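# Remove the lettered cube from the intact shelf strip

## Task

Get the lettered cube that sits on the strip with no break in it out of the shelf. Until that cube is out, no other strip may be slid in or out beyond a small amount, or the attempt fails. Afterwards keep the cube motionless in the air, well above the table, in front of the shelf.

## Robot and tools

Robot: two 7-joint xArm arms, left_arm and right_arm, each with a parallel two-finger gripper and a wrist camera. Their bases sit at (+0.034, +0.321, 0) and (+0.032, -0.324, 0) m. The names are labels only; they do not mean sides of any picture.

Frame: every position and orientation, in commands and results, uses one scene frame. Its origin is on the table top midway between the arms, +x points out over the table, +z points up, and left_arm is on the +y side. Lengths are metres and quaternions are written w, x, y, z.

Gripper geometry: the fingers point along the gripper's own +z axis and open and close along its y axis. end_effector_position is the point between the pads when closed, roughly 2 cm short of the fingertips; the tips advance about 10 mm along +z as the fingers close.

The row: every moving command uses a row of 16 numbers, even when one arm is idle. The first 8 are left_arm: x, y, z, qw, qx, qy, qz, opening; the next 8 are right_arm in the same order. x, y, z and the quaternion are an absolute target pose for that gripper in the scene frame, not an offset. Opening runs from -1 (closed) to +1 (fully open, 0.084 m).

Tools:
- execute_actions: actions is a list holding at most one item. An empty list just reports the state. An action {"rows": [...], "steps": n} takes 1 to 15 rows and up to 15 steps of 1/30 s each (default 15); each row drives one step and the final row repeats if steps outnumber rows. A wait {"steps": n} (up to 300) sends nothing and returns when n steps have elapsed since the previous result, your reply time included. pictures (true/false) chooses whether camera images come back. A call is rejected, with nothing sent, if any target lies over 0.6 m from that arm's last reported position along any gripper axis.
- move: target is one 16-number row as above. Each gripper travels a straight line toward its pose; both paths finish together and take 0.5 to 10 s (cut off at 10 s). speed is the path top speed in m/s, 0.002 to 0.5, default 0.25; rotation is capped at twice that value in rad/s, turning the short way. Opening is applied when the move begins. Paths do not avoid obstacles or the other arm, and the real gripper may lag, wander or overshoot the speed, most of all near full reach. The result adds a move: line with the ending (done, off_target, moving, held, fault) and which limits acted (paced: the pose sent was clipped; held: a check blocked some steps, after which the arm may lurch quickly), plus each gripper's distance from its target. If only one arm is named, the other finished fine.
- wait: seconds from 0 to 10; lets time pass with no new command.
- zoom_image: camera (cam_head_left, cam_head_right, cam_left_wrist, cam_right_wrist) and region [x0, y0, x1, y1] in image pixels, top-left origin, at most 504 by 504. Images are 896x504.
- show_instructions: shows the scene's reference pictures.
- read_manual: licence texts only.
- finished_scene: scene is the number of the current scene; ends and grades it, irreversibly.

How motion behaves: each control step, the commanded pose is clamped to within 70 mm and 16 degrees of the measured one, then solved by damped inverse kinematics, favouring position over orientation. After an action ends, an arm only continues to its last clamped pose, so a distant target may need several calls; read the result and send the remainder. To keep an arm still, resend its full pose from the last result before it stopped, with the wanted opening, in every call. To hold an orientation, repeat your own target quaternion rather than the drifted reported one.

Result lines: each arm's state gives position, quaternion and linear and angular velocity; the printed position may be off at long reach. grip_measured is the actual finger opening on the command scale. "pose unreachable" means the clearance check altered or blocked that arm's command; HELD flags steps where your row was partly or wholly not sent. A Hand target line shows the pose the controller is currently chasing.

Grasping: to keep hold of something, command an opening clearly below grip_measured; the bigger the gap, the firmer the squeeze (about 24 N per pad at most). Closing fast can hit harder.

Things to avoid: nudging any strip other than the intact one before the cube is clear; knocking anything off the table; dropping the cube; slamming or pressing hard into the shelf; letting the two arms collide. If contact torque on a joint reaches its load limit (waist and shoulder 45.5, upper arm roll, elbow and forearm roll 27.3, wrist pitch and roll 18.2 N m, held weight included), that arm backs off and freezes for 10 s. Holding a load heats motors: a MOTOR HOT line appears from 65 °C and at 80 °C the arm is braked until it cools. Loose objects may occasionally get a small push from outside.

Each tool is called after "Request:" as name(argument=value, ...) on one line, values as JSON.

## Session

Request:
execute_actions(actions=[])

Scene clock: 0.00 s of 4200.00 s.
left_arm: end_effector_position=(+0.5990, -0.0021, +0.1247) grip_measured=+1.00 end_effector_quat_wxyz=(-0.031, -0.608, +0.792, +0.041) end_effector_velocity=(+0.000, +0.000, -0.000) end_effector_angular_velocity=(-0.000, -0.000, -0.000) | right_arm: end_effector_position=(+0.1999, -0.6892, +0.1433) grip_measured=+1.00 end_effector_quat_wxyz=(-0.444, +0.593, +0.380, -0.555) end_effector_velocity=(-0.000, +0.000, -0.000) end_effector_angular_velocity=(+0.000, -0.000, -0.001)
Joint positions: left_arm=[-0.655  0.831 -0.109  2.052  0.056  1.324  1.29   0.084] | right_arm=[-0.968  0.93   0.266  1.674 -0.858  2.284 -1.627  0.084]
Joint velocities: left_arm=[ 0.001  0.    -0.001  0.     0.    -0.001  0.    -0.   ] | right_arm=[-0.001  0.     0.     0.     0.001 -0.     0.     0.   ]
Hand target (left_arm): +0.599, -0.002, +0.125; -0.031, -0.608, +0.792, +0.041
Hand target (right_arm): +0.200, -0.689, +0.143; -0.444, +0.593, +0.380, -0.555

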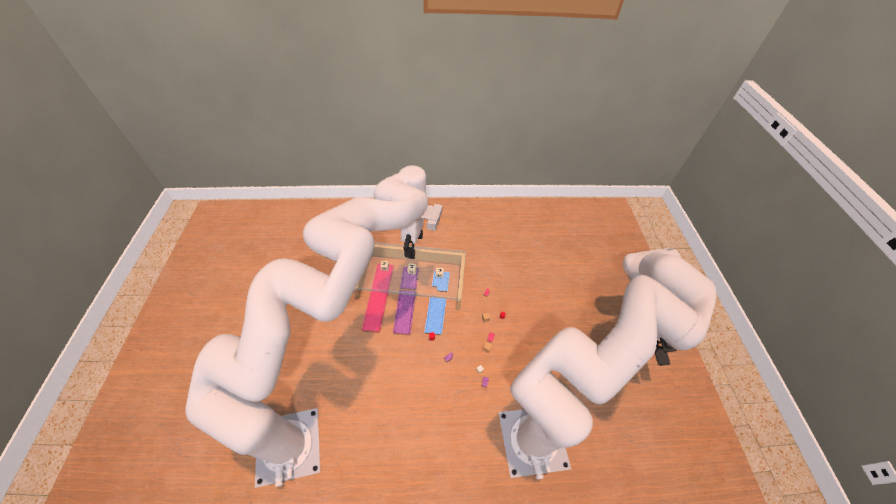

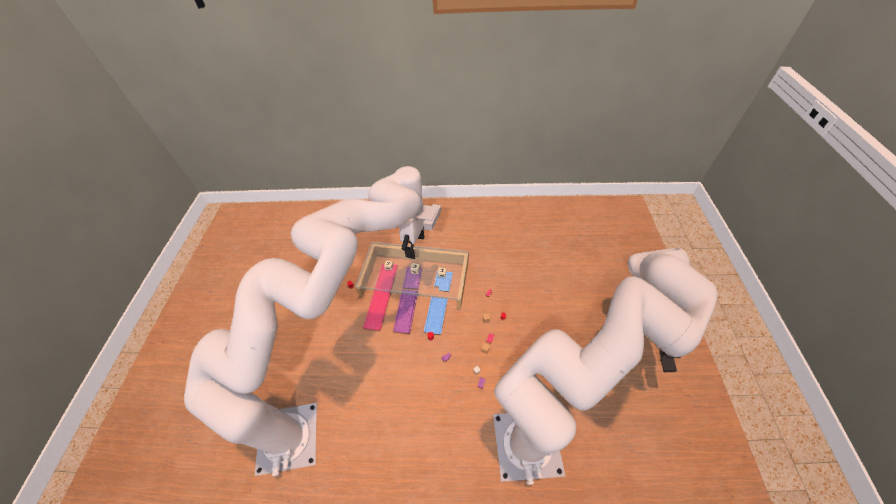

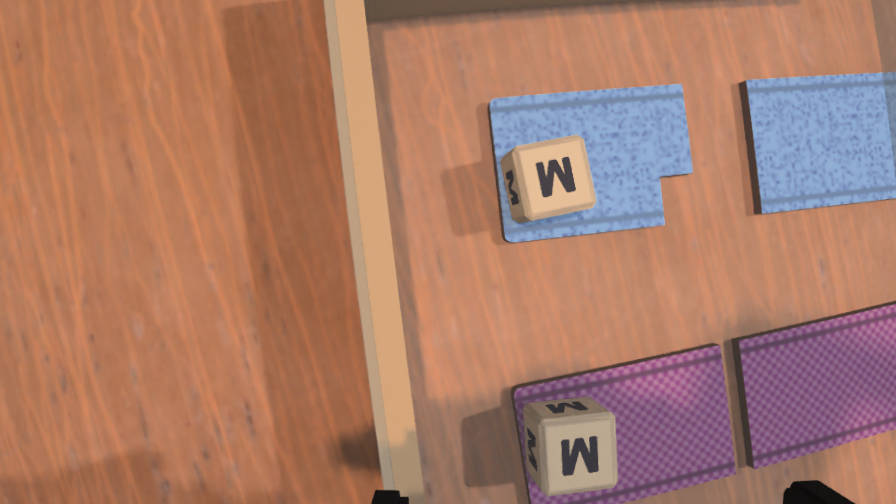

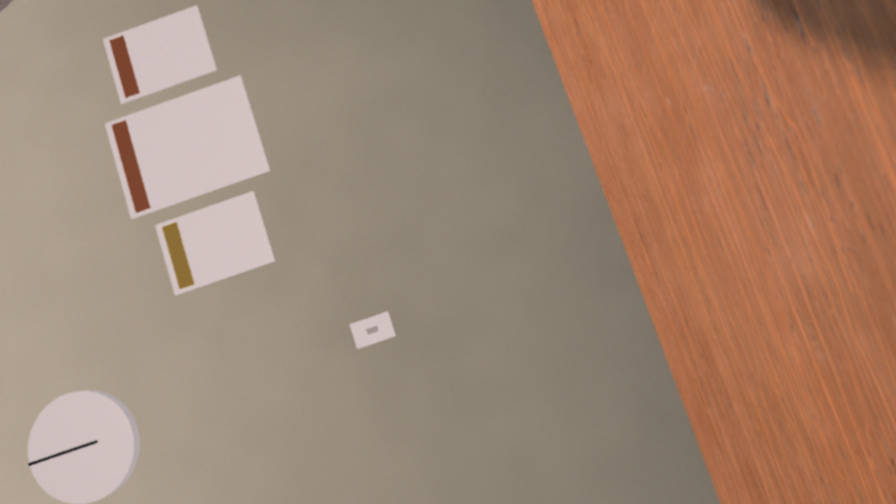

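Request:
move(target=[0.38,0.08,0.4,0,1,0,0,0.65,0.1999,-0.6892,0.1433,-0.444,0.593,0.38,-0.555,1])

Scene clock: 5.33 s of 4200.00 s.
left_arm: end_effector_position=(+0.3806, +0.0795, +0.3998) grip_measured=+0.65 end_effector_quat_wxyz=(-0.000, +1.000, -0.001, -0.001) end_effector_velocity=(-0.001, -0.001, +0.002) end_effector_angular_velocity=(-0.002, -0.004, +0.004) | right_arm: end_effector_position=(+0.1999, -0.6892, +0.1433) grip_measured=+1.00 end_effector_quat_wxyz=(-0.444, +0.593, +0.380, -0.555) end_effector_velocity=(+0.000, +0.000, +0.000) end_effector_angular_velocity=(+0.000, -0.000, +0.001)
Joint positions: left_arm=[-0.769 -0.158 -0.042  1.441 -0.007  1.599 -0.601  0.071] | right_arm=[-0.968  0.93   0.265  1.675 -0.858  2.284 -1.627  0.084]
Joint velocities: left_arm=[-0.001 -0.003 -0.001  0.003  0.     0.002 -0.006 -0.   ] | right_arm=[ 0.001 -0.    -0.     0.     0.     0.    -0.     0.   ]
Hand target (left_arm): +0.381, +0.079, +0.400; +0.000, +1.000, -0.000, -0.000
Hand target (right_arm): +0.200, -0.689, +0.143; -0.444, +0.593, +0.380, -0.555
Off the commanded pose (left_arm): 0.001 m, 0 deg.
Off the commanded pose (right_arm): 0.000 m, 0 deg.
move: done

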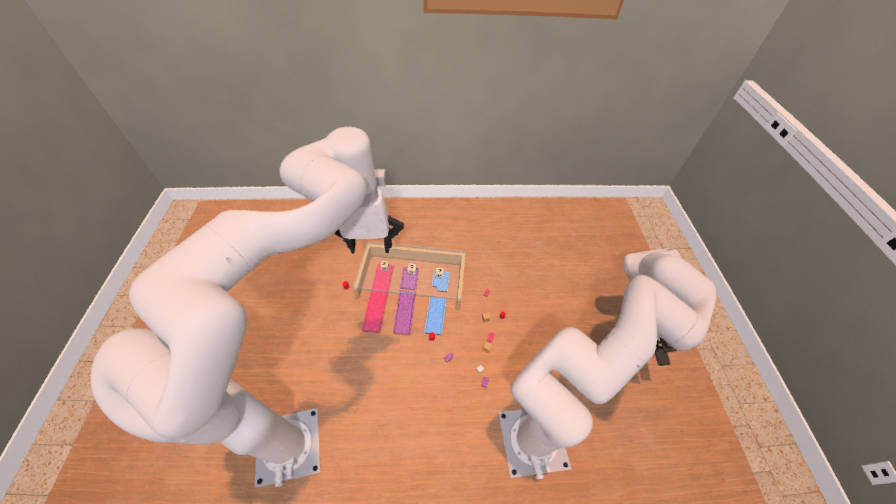

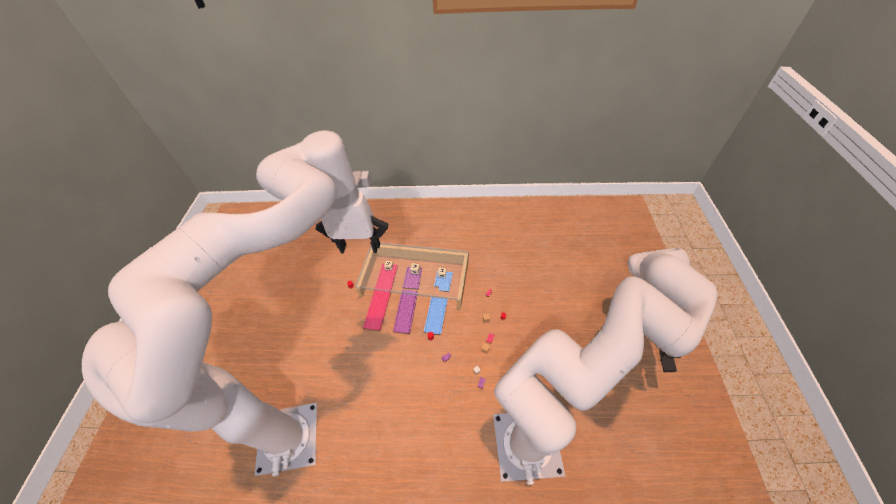

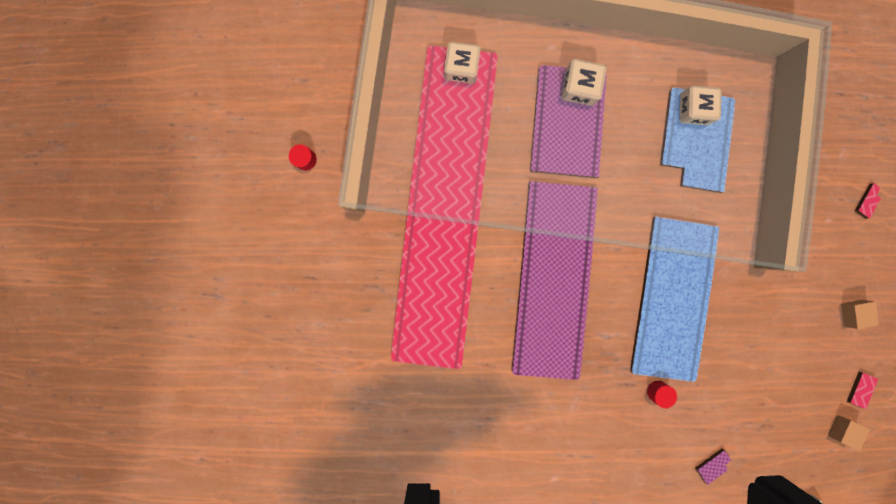

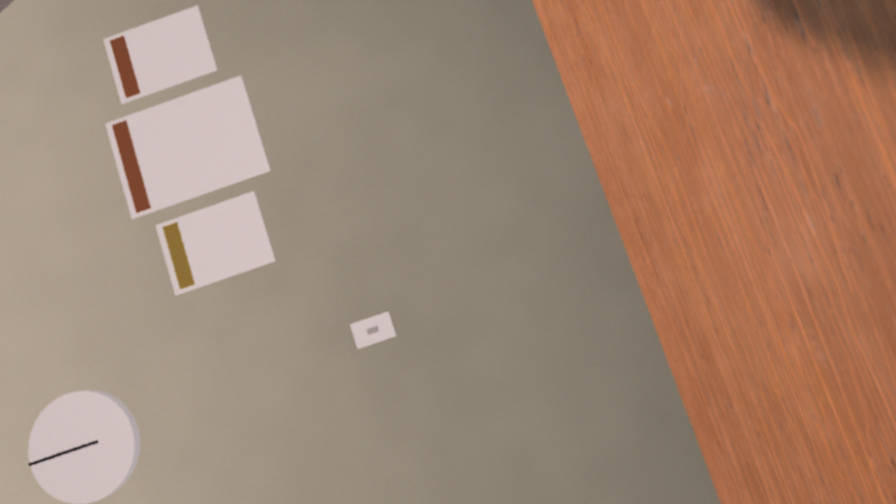

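Request:
move(target=[0.386,0.126,0.06,0,0.998,-0.0575,0,0.8,0.1999,-0.6892,0.1433,-0.444,0.593,0.38,-0.555,1])

Scene clock: 8.93 s of 4200.00 s.
left_arm: end_effector_position=(+0.3855, +0.1268, +0.0608) grip_measured=+0.80 end_effector_quat_wxyz=(-0.000, +0.998, -0.056, +0.001) end_effector_velocity=(-0.002, +0.001, -0.004) end_effector_angular_velocity=(+0.002, +0.006, +0.002) | right_arm: end_effector_position=(+0.1999, -0.6892, +0.1433) grip_measured=+1.00 end_effector_quat_wxyz=(-0.444, +0.593, +0.380, -0.555) end_effector_velocity=(-0.000, -0.000, +0.000) end_effector_angular_velocity=(-0.001, +0.000, -0.001)
Joint positions: left_arm=[-0.732  0.067  0.019  0.648  0.     0.58  -0.393  0.077] | right_arm=[-0.968  0.93   0.265  1.675 -0.858  2.284 -1.627  0.084]
Joint velocities: left_arm=[ 0.     0.006  0.    -0.004 -0.003 -0.004  0.001 -0.   ] | right_arm=[-0.001  0.    -0.     0.     0.     0.     0.001  0.   ]
Hand target (left_arm): +0.385, +0.127, +0.060; -0.001, +0.998, -0.056, +0.000
Hand target (right_arm): +0.200, -0.689, +0.143; -0.444, +0.593, +0.380, -0.555
Off the commanded pose (left_arm): 0.001 m, 0 deg.
Off the commanded pose (right_arm): 0.000 m, 0 deg.
move: done

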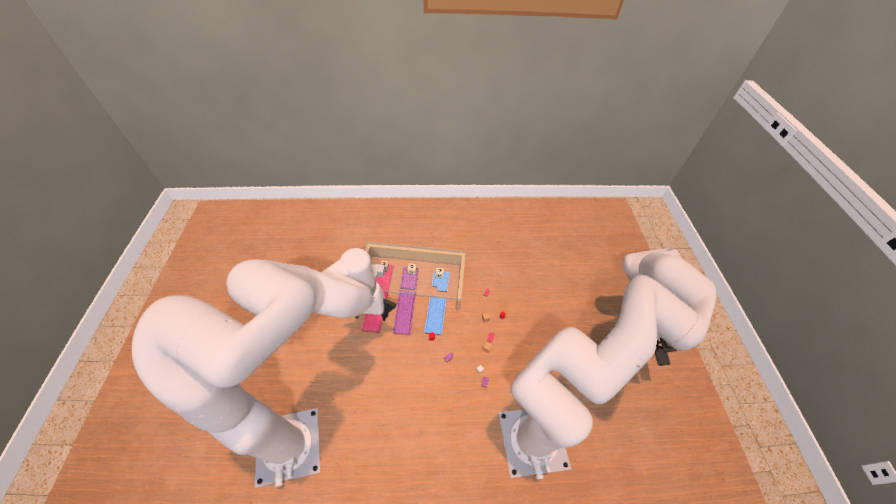

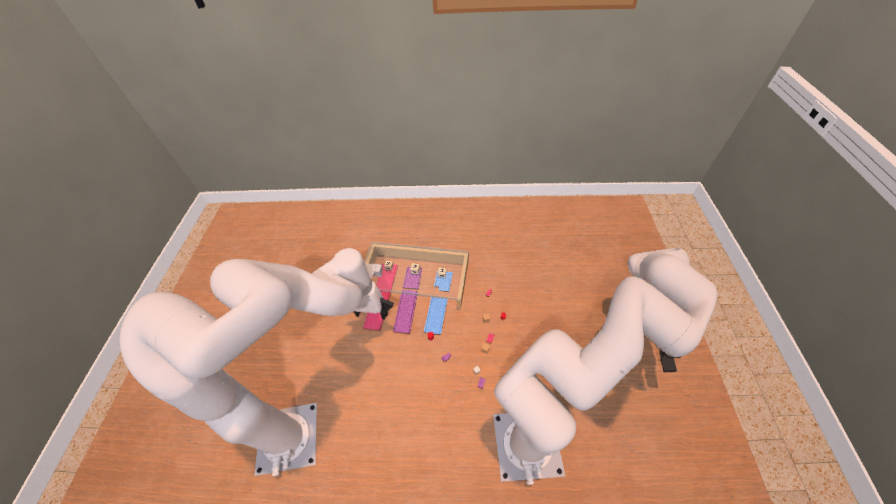

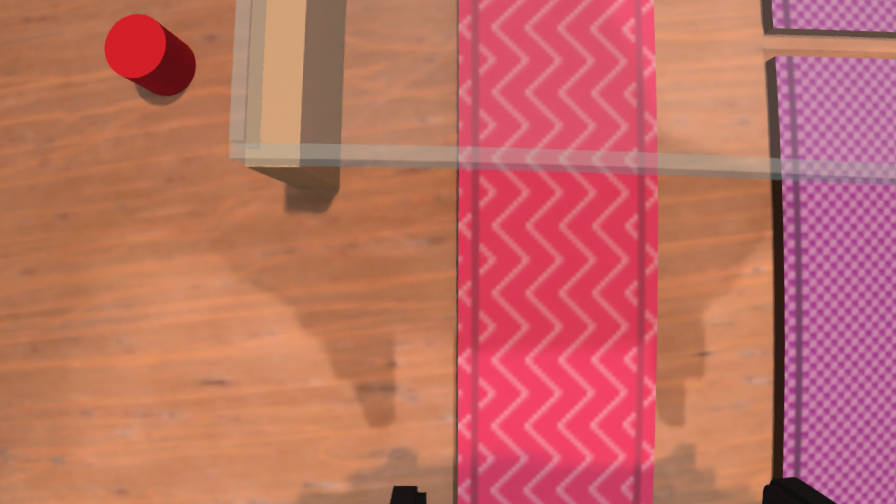

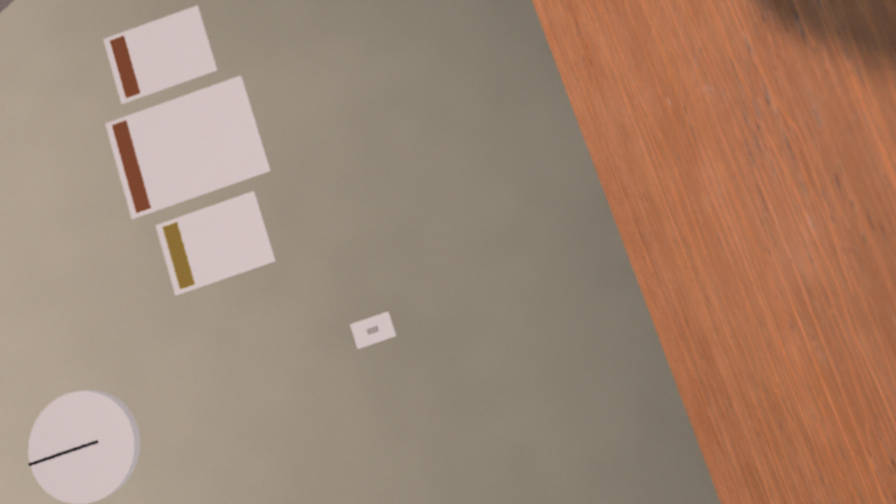

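Request:
move(target=[0.386,0.127,0.019,0,0.998,-0.0575,0,0.8,0.1999,-0.6892,0.1433,-0.444,0.593,0.38,-0.555,1], speed=0.05)

Request:
move(target=[0.386,0.127,0.019,0,0.998,-0.0575,0,-0.3,0.1999,-0.6892,0.1433,-0.444,0.593,0.38,-0.555,1])

Request:
move(target=[0.207,0.148,0.02,0,0.998,-0.0575,0,-0.3,0.1999,-0.6892,0.1433,-0.444,0.593,0.38,-0.555,1], speed=0.08)

Request:
move(target=[0.207,0.148,0.02,0,0.998,-0.0575,0,0.8,0.1999,-0.6892,0.1433,-0.444,0.593,0.38,-0.555,1])

Request:
move(target=[0.35,0.09,0.2,0,1,0,0,0.8,0.1999,-0.6892,0.1433,-0.444,0.593,0.38,-0.555,1])

Scene clock: 15.53 s of 4200.00 s.
left_arm: end_effector_position=(+0.3861, +0.1271, +0.0193) grip_measured=+0.80 end_effector_quat_wxyz=(-0.000, +0.998, -0.057, +0.000) end_effector_velocity=(+0.001, -0.000, -0.001) end_effector_angular_velocity=(-0.001, -0.002, +0.001) | right_arm: end_effector_position=(+0.1999, -0.6892, +0.1433) grip_measured=+1.00 end_effector_quat_wxyz=(-0.444, +0.593, +0.380, -0.555) end_effector_velocity=(-0.000, -0.001, +0.001) end_effector_angular_velocity=(-0.002, -0.000, +0.000)
Joint positions: left_arm=[-0.73   0.187  0.018  0.639 -0.007  0.451 -0.383  0.077] | right_arm=[-0.968  0.93   0.265  1.675 -0.858  2.284 -1.627  0.084]
Joint velocities: left_arm=[ 0.     0.003  0.001  0.001 -0.    -0.004  0.    -0.   ] | right_arm=[-0.001 -0.001 -0.    -0.    -0.002  0.     0.     0.   ]
Hand target (left_arm): +0.386, +0.127, +0.019; -0.000, +0.998, -0.057, +0.000
Hand target (right_arm): +0.200, -0.689, +0.143; -0.444, +0.593, +0.380, -0.555
Off the commanded pose (left_arm): 0.000 m, 0 deg.
Off the commanded pose (right_arm): 0.000 m, 0 deg.
After step 90, 2.47 s passed at rest.
move: done

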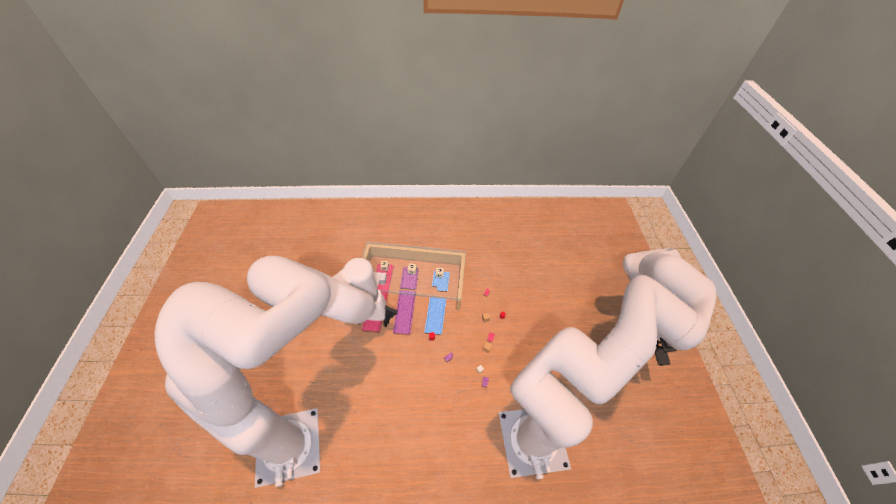

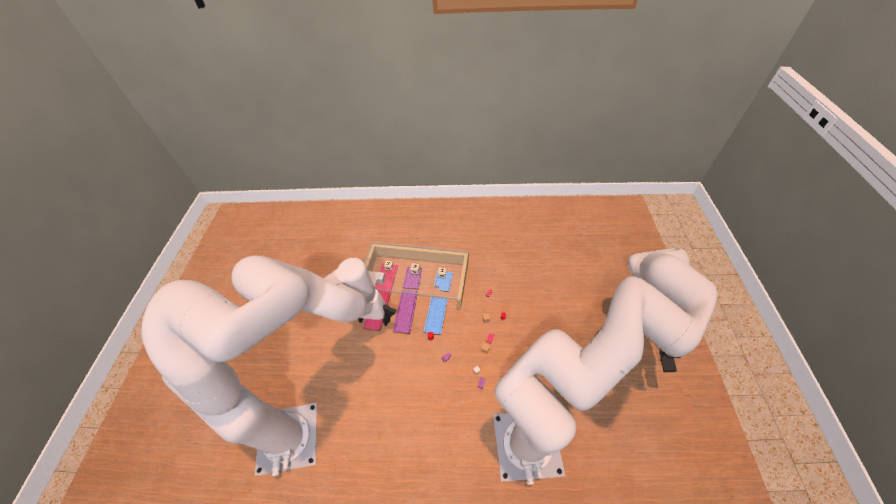

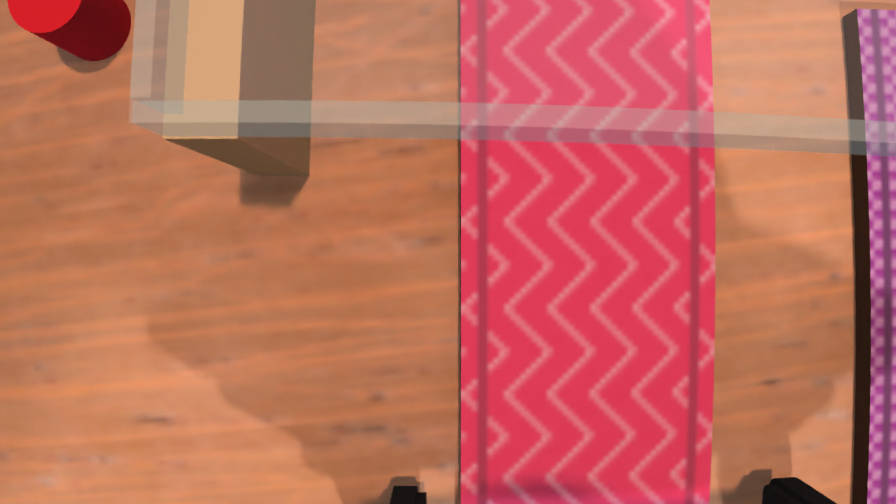

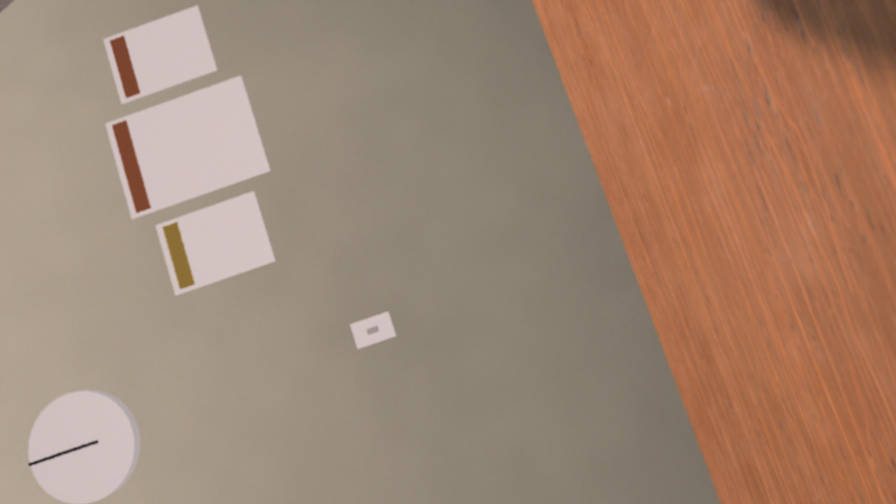

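Scene clock: 16.23 s of 4200.00 s.
left_arm: end_effector_position=(+0.3863, +0.1269, +0.0193) grip_measured=+0.29 end_effector_quat_wxyz=(+0.000, +0.998, -0.057, +0.000) end_effector_velocity=(-0.000, +0.001, -0.000) end_effector_angular_velocity=(+0.000, +0.001, +0.001) | right_arm: end_effector_position=(+0.1999, -0.6892, +0.1433) grip_measured=+1.00 end_effector_quat_wxyz=(-0.444, +0.593, +0.380, -0.555) end_effector_velocity=(+0.000, +0.000, -0.000) end_effector_angular_velocity=(+0.001, +0.001, +0.002)
Joint positions: left_arm=[-0.729  0.188  0.018  0.64  -0.008  0.451 -0.383  0.057] | right_arm=[-0.968  0.93   0.265  1.675 -0.858  2.284 -1.627  0.084]
Joint velocities: left_arm=[ 0.001  0.    -0.    -0.     0.     0.     0.001  0.   ] | right_arm=[ 0.001  0.001  0.    -0.    -0.001  0.    -0.     0.   ]
Hand target (left_arm): +0.386, +0.127, +0.019; -0.000, +0.998, -0.058, +0.000
Hand target (right_arm): +0.200, -0.689, +0.143; -0.444, +0.593, +0.380, -0.555
Off the commanded pose (left_arm): 0.000 m, 0 deg.
Off the commanded pose (right_arm): 0.000 m, 0 deg.
move: done

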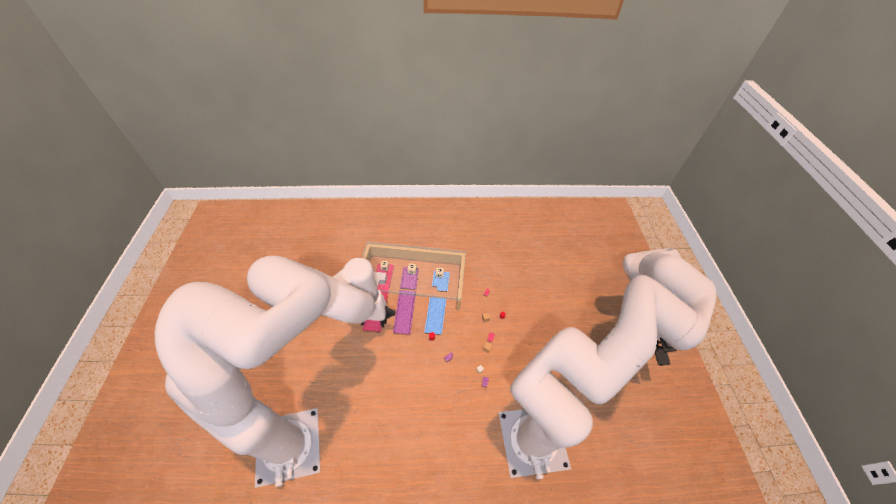

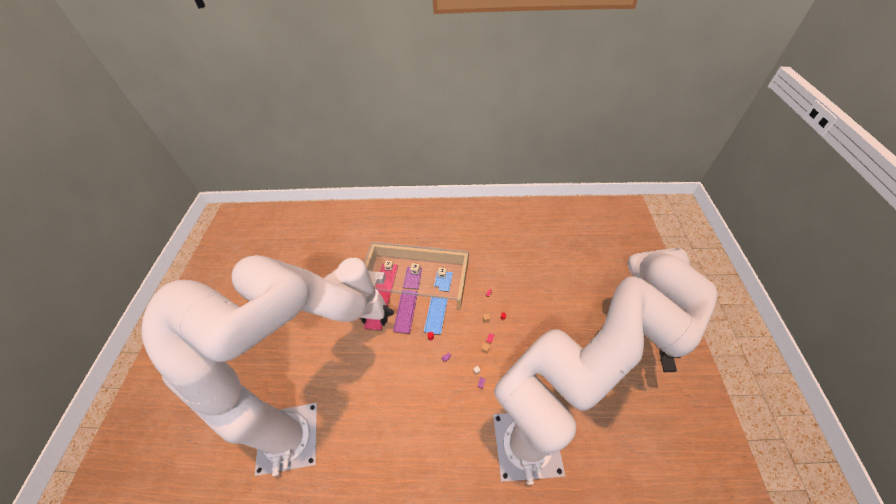

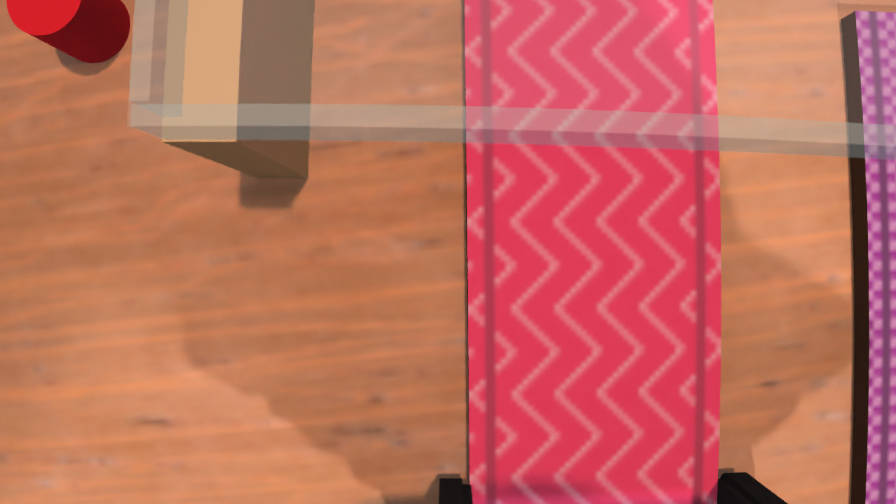

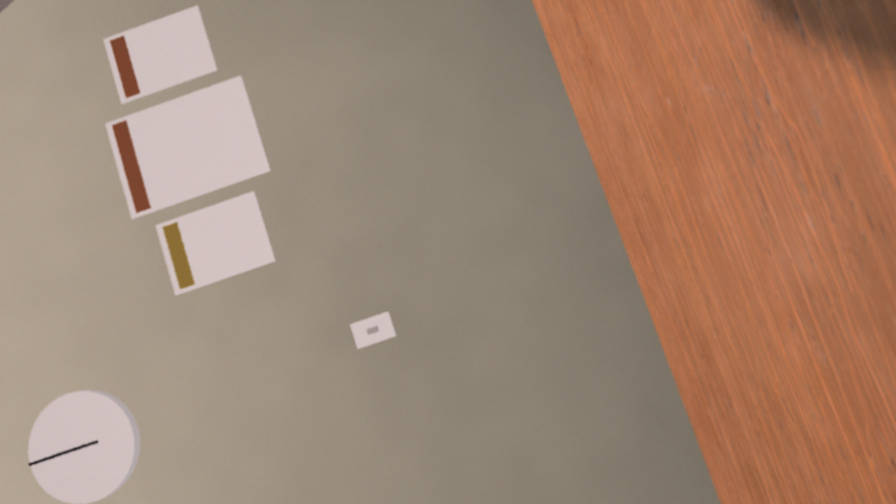

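Scene clock: 18.83 s of 4200.00 s.
left_arm: end_effector_position=(+0.2074, +0.1481, +0.0203) grip_measured=+0.29 end_effector_quat_wxyz=(-0.000, +0.998, -0.057, +0.000) end_effector_velocity=(-0.002, +0.001, -0.000) end_effector_angular_velocity=(+0.002, +0.002, -0.000) | right_arm: end_effector_position=(+0.1999, -0.6892, +0.1433) grip_measured=+1.00 end_effector_quat_wxyz=(-0.444, +0.593, +0.380, -0.555) end_effector_velocity=(+0.000, +0.000, -0.001) end_effector_angular_velocity=(+0.002, +0.001, +0.001)
Joint positions: left_arm=[-0.903 -0.27  -0.117  0.1   -0.084  0.37  -0.615  0.056] | right_arm=[-0.968  0.93   0.265  1.675 -0.858  2.284 -1.627  0.084]
Joint velocities: left_arm=[-0.003 -0.006 -0.001 -0.004 -0.002  0.004 -0.003 -0.   ] | right_arm=[ 0.001  0.002 -0.     0.    -0.     0.    -0.001 -0.   ]
Hand target (left_arm): +0.207, +0.148, +0.020; -0.000, +0.998, -0.057, +0.000
Hand target (right_arm): +0.200, -0.689, +0.143; -0.444, +0.593, +0.380, -0.555
Off the commanded pose (left_arm): 0.001 m, 0 deg.
Off the commanded pose (right_arm): 0.000 m, 0 deg.
move: done

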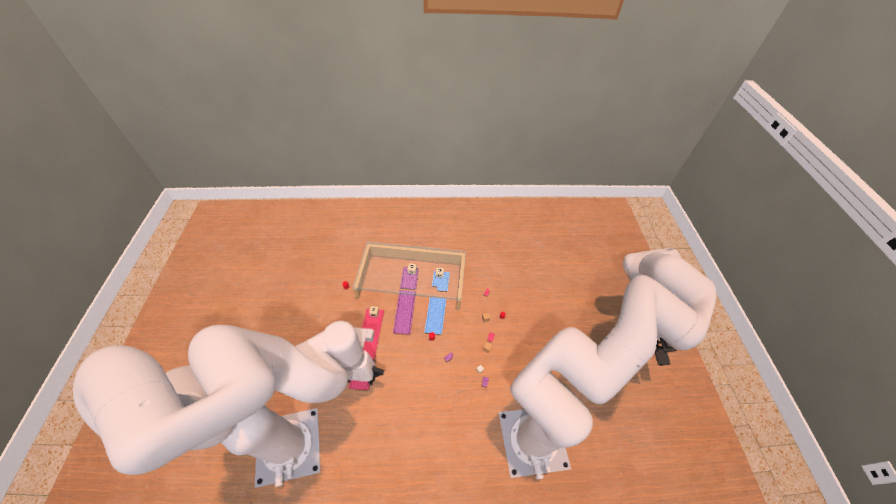

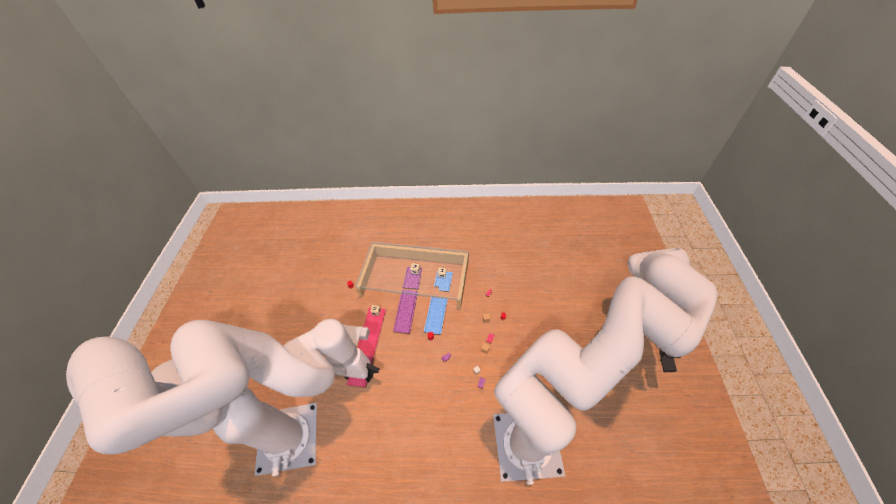

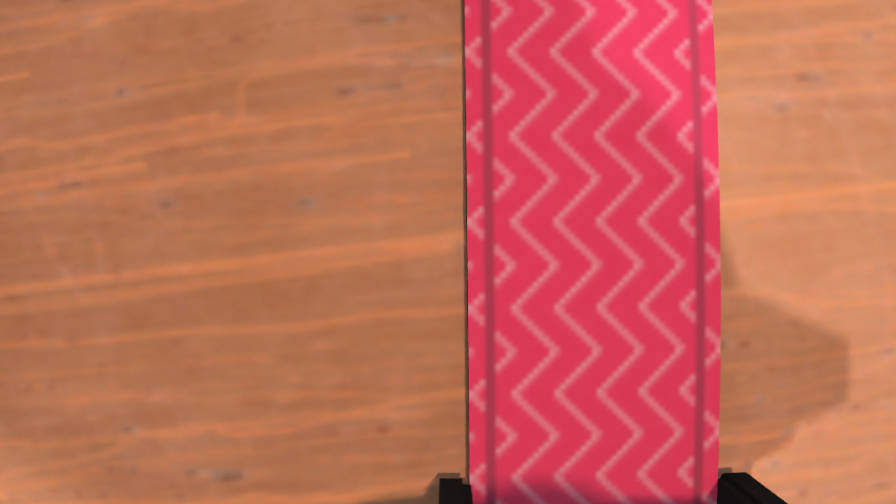

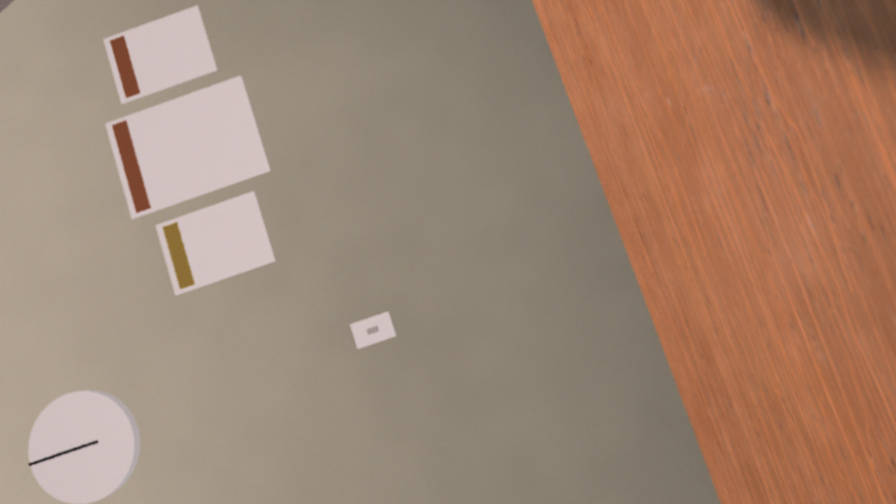

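Scene clock: 19.53 s of 4200.00 s.
left_arm: end_effector_position=(+0.2070, +0.1480, +0.0200) grip_measured=+0.80 end_effector_quat_wxyz=(-0.000, +0.998, -0.058, +0.000) end_effector_velocity=(+0.000, -0.000, +0.000) end_effector_angular_velocity=(-0.000, -0.001, -0.001) | right_arm: end_effector_position=(+0.1999, -0.6892, +0.1433) grip_measured=+1.00 end_effector_quat_wxyz=(-0.444, +0.593, +0.380, -0.555) end_effector_velocity=(-0.000, -0.000, +0.001) end_effector_angular_velocity=(-0.001, -0.001, -0.001)
Joint positions: left_arm=[-0.905 -0.269 -0.117  0.099 -0.086  0.368 -0.614  0.077] | right_arm=[-0.968  0.93   0.265  1.675 -0.858  2.284 -1.627  0.084]
Joint velocities: left_arm=[-0.    -0.     0.    -0.     0.001 -0.    -0.     0.   ] | right_arm=[-0.001 -0.001  0.     0.    -0.    -0.     0.    -0.   ]
Hand target (left_arm): +0.207, +0.148, +0.020; -0.000, +0.998, -0.058, +0.000
Hand target (right_arm): +0.200, -0.689, +0.143; -0.444, +0.593, +0.380, -0.555
Off the commanded pose (left_arm): 0.000 m, 0 deg.
Off the commanded pose (right_arm): 0.000 m, 0 deg.
move: done

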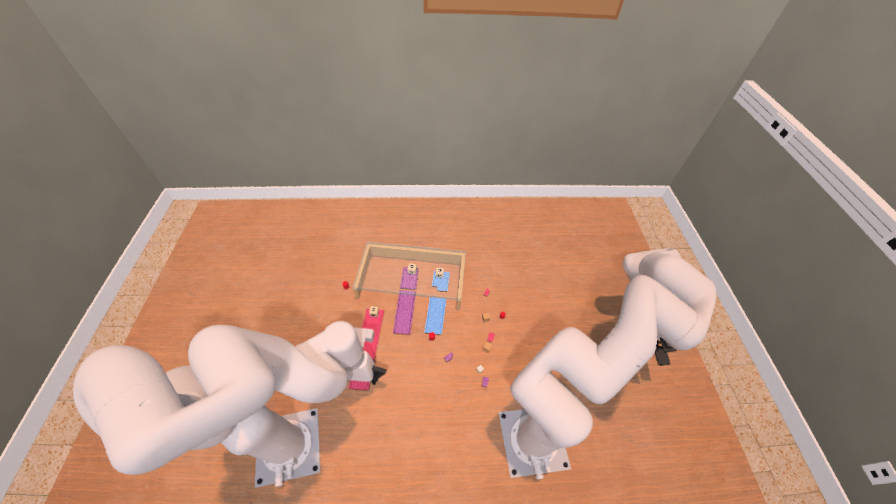

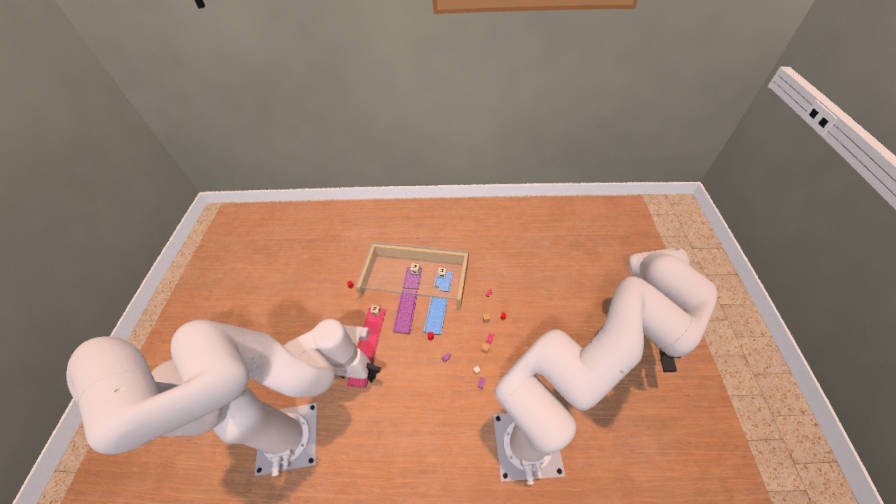

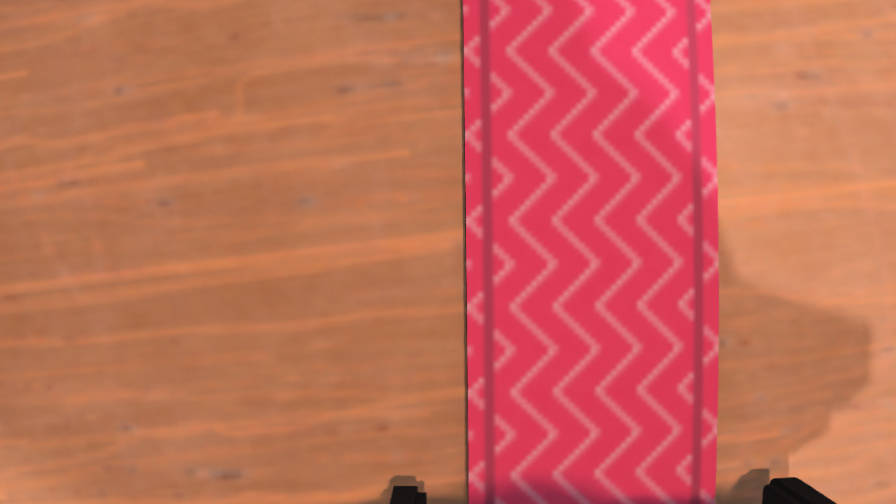

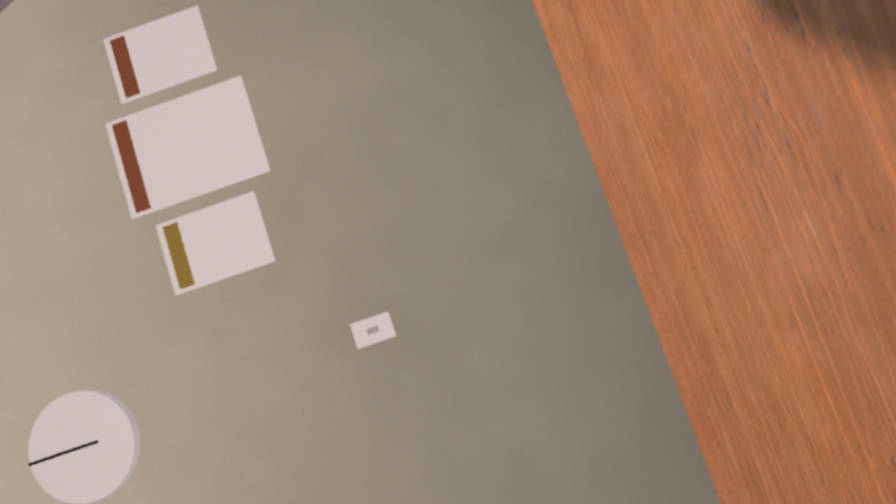

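Scene clock: 20.90 s of 4200.00 s.
left_arm: end_effector_position=(+0.3495, +0.0895, +0.1986) grip_measured=+0.80 end_effector_quat_wxyz=(+0.001, +1.000, -0.001, -0.001) end_effector_velocity=(+0.003, -0.001, +0.005) end_effector_angular_velocity=(-0.001, -0.001, +0.003) | right_arm: end_effector_position=(+0.1999, -0.6892, +0.1433) grip_measured=+1.00 end_effector_quat_wxyz=(-0.444, +0.593, +0.380, -0.555) end_effector_velocity=(+0.000, +0.000, -0.000) end_effector_angular_velocity=(+0.000, +0.001, +0.001)
Joint positions: left_arm=[-0.793 -0.235 -0.044  0.783 -0.015  1.019 -0.619  0.077] | right_arm=[-0.968  0.93   0.265  1.675 -0.858  2.284 -1.627  0.084]
Joint velocities: left_arm=[ 0.001  0.005  0.001  0.019  0.     0.012 -0.001  0.   ] | right_arm=[ 0.     0.001  0.    -0.    -0.     0.     0.     0.   ]
Hand target (left_arm): +0.350, +0.089, +0.199; +0.001, +1.000, -0.001, -0.001
Hand target (right_arm): +0.200, -0.689, +0.143; -0.444, +0.593, +0.380, -0.555
Off the commanded pose (left_arm): 0.002 m, 0 deg.
Off the commanded pose (right_arm): 0.000 m, 0 deg.
move: done

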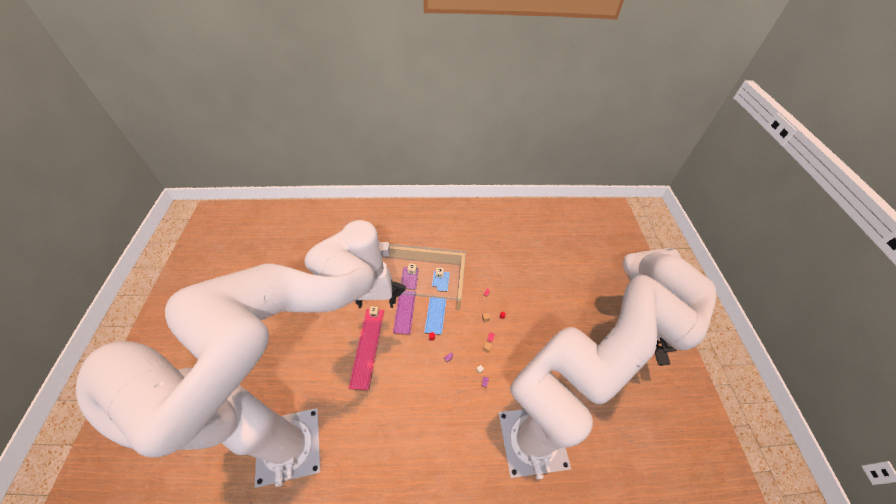

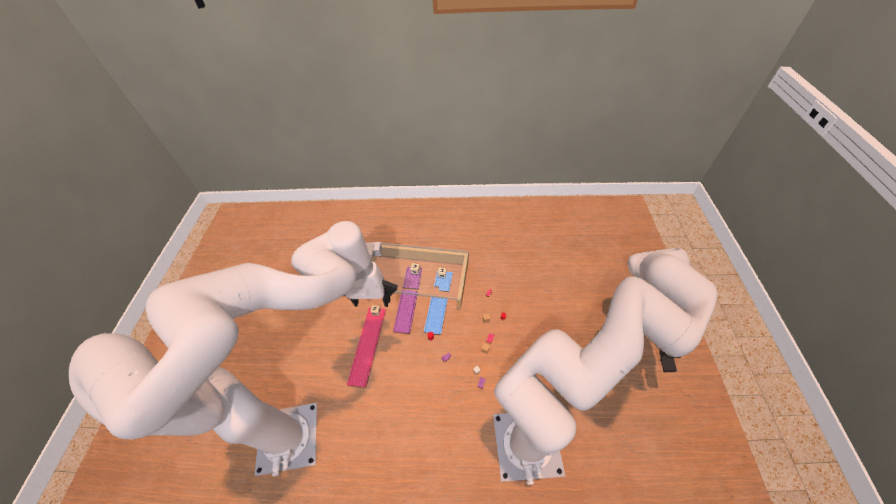

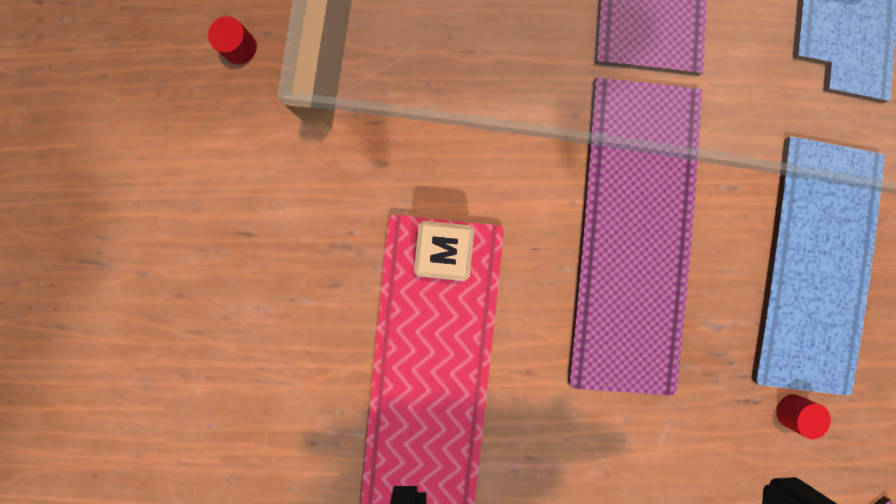

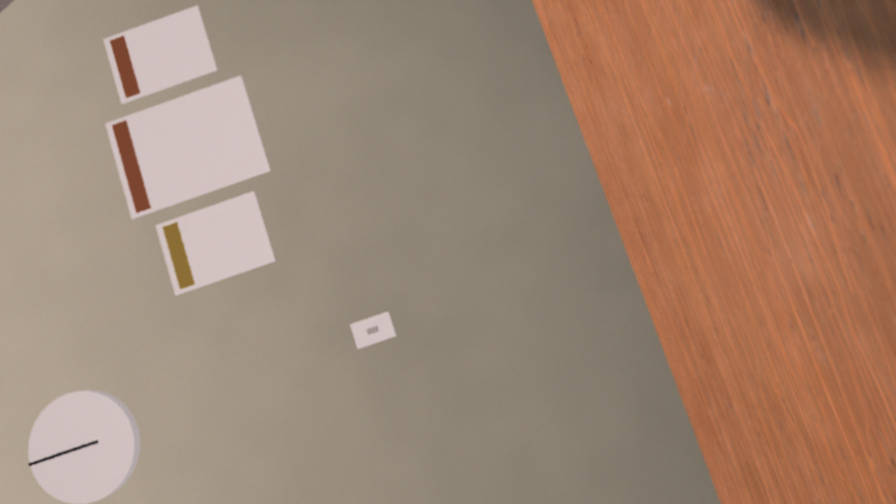

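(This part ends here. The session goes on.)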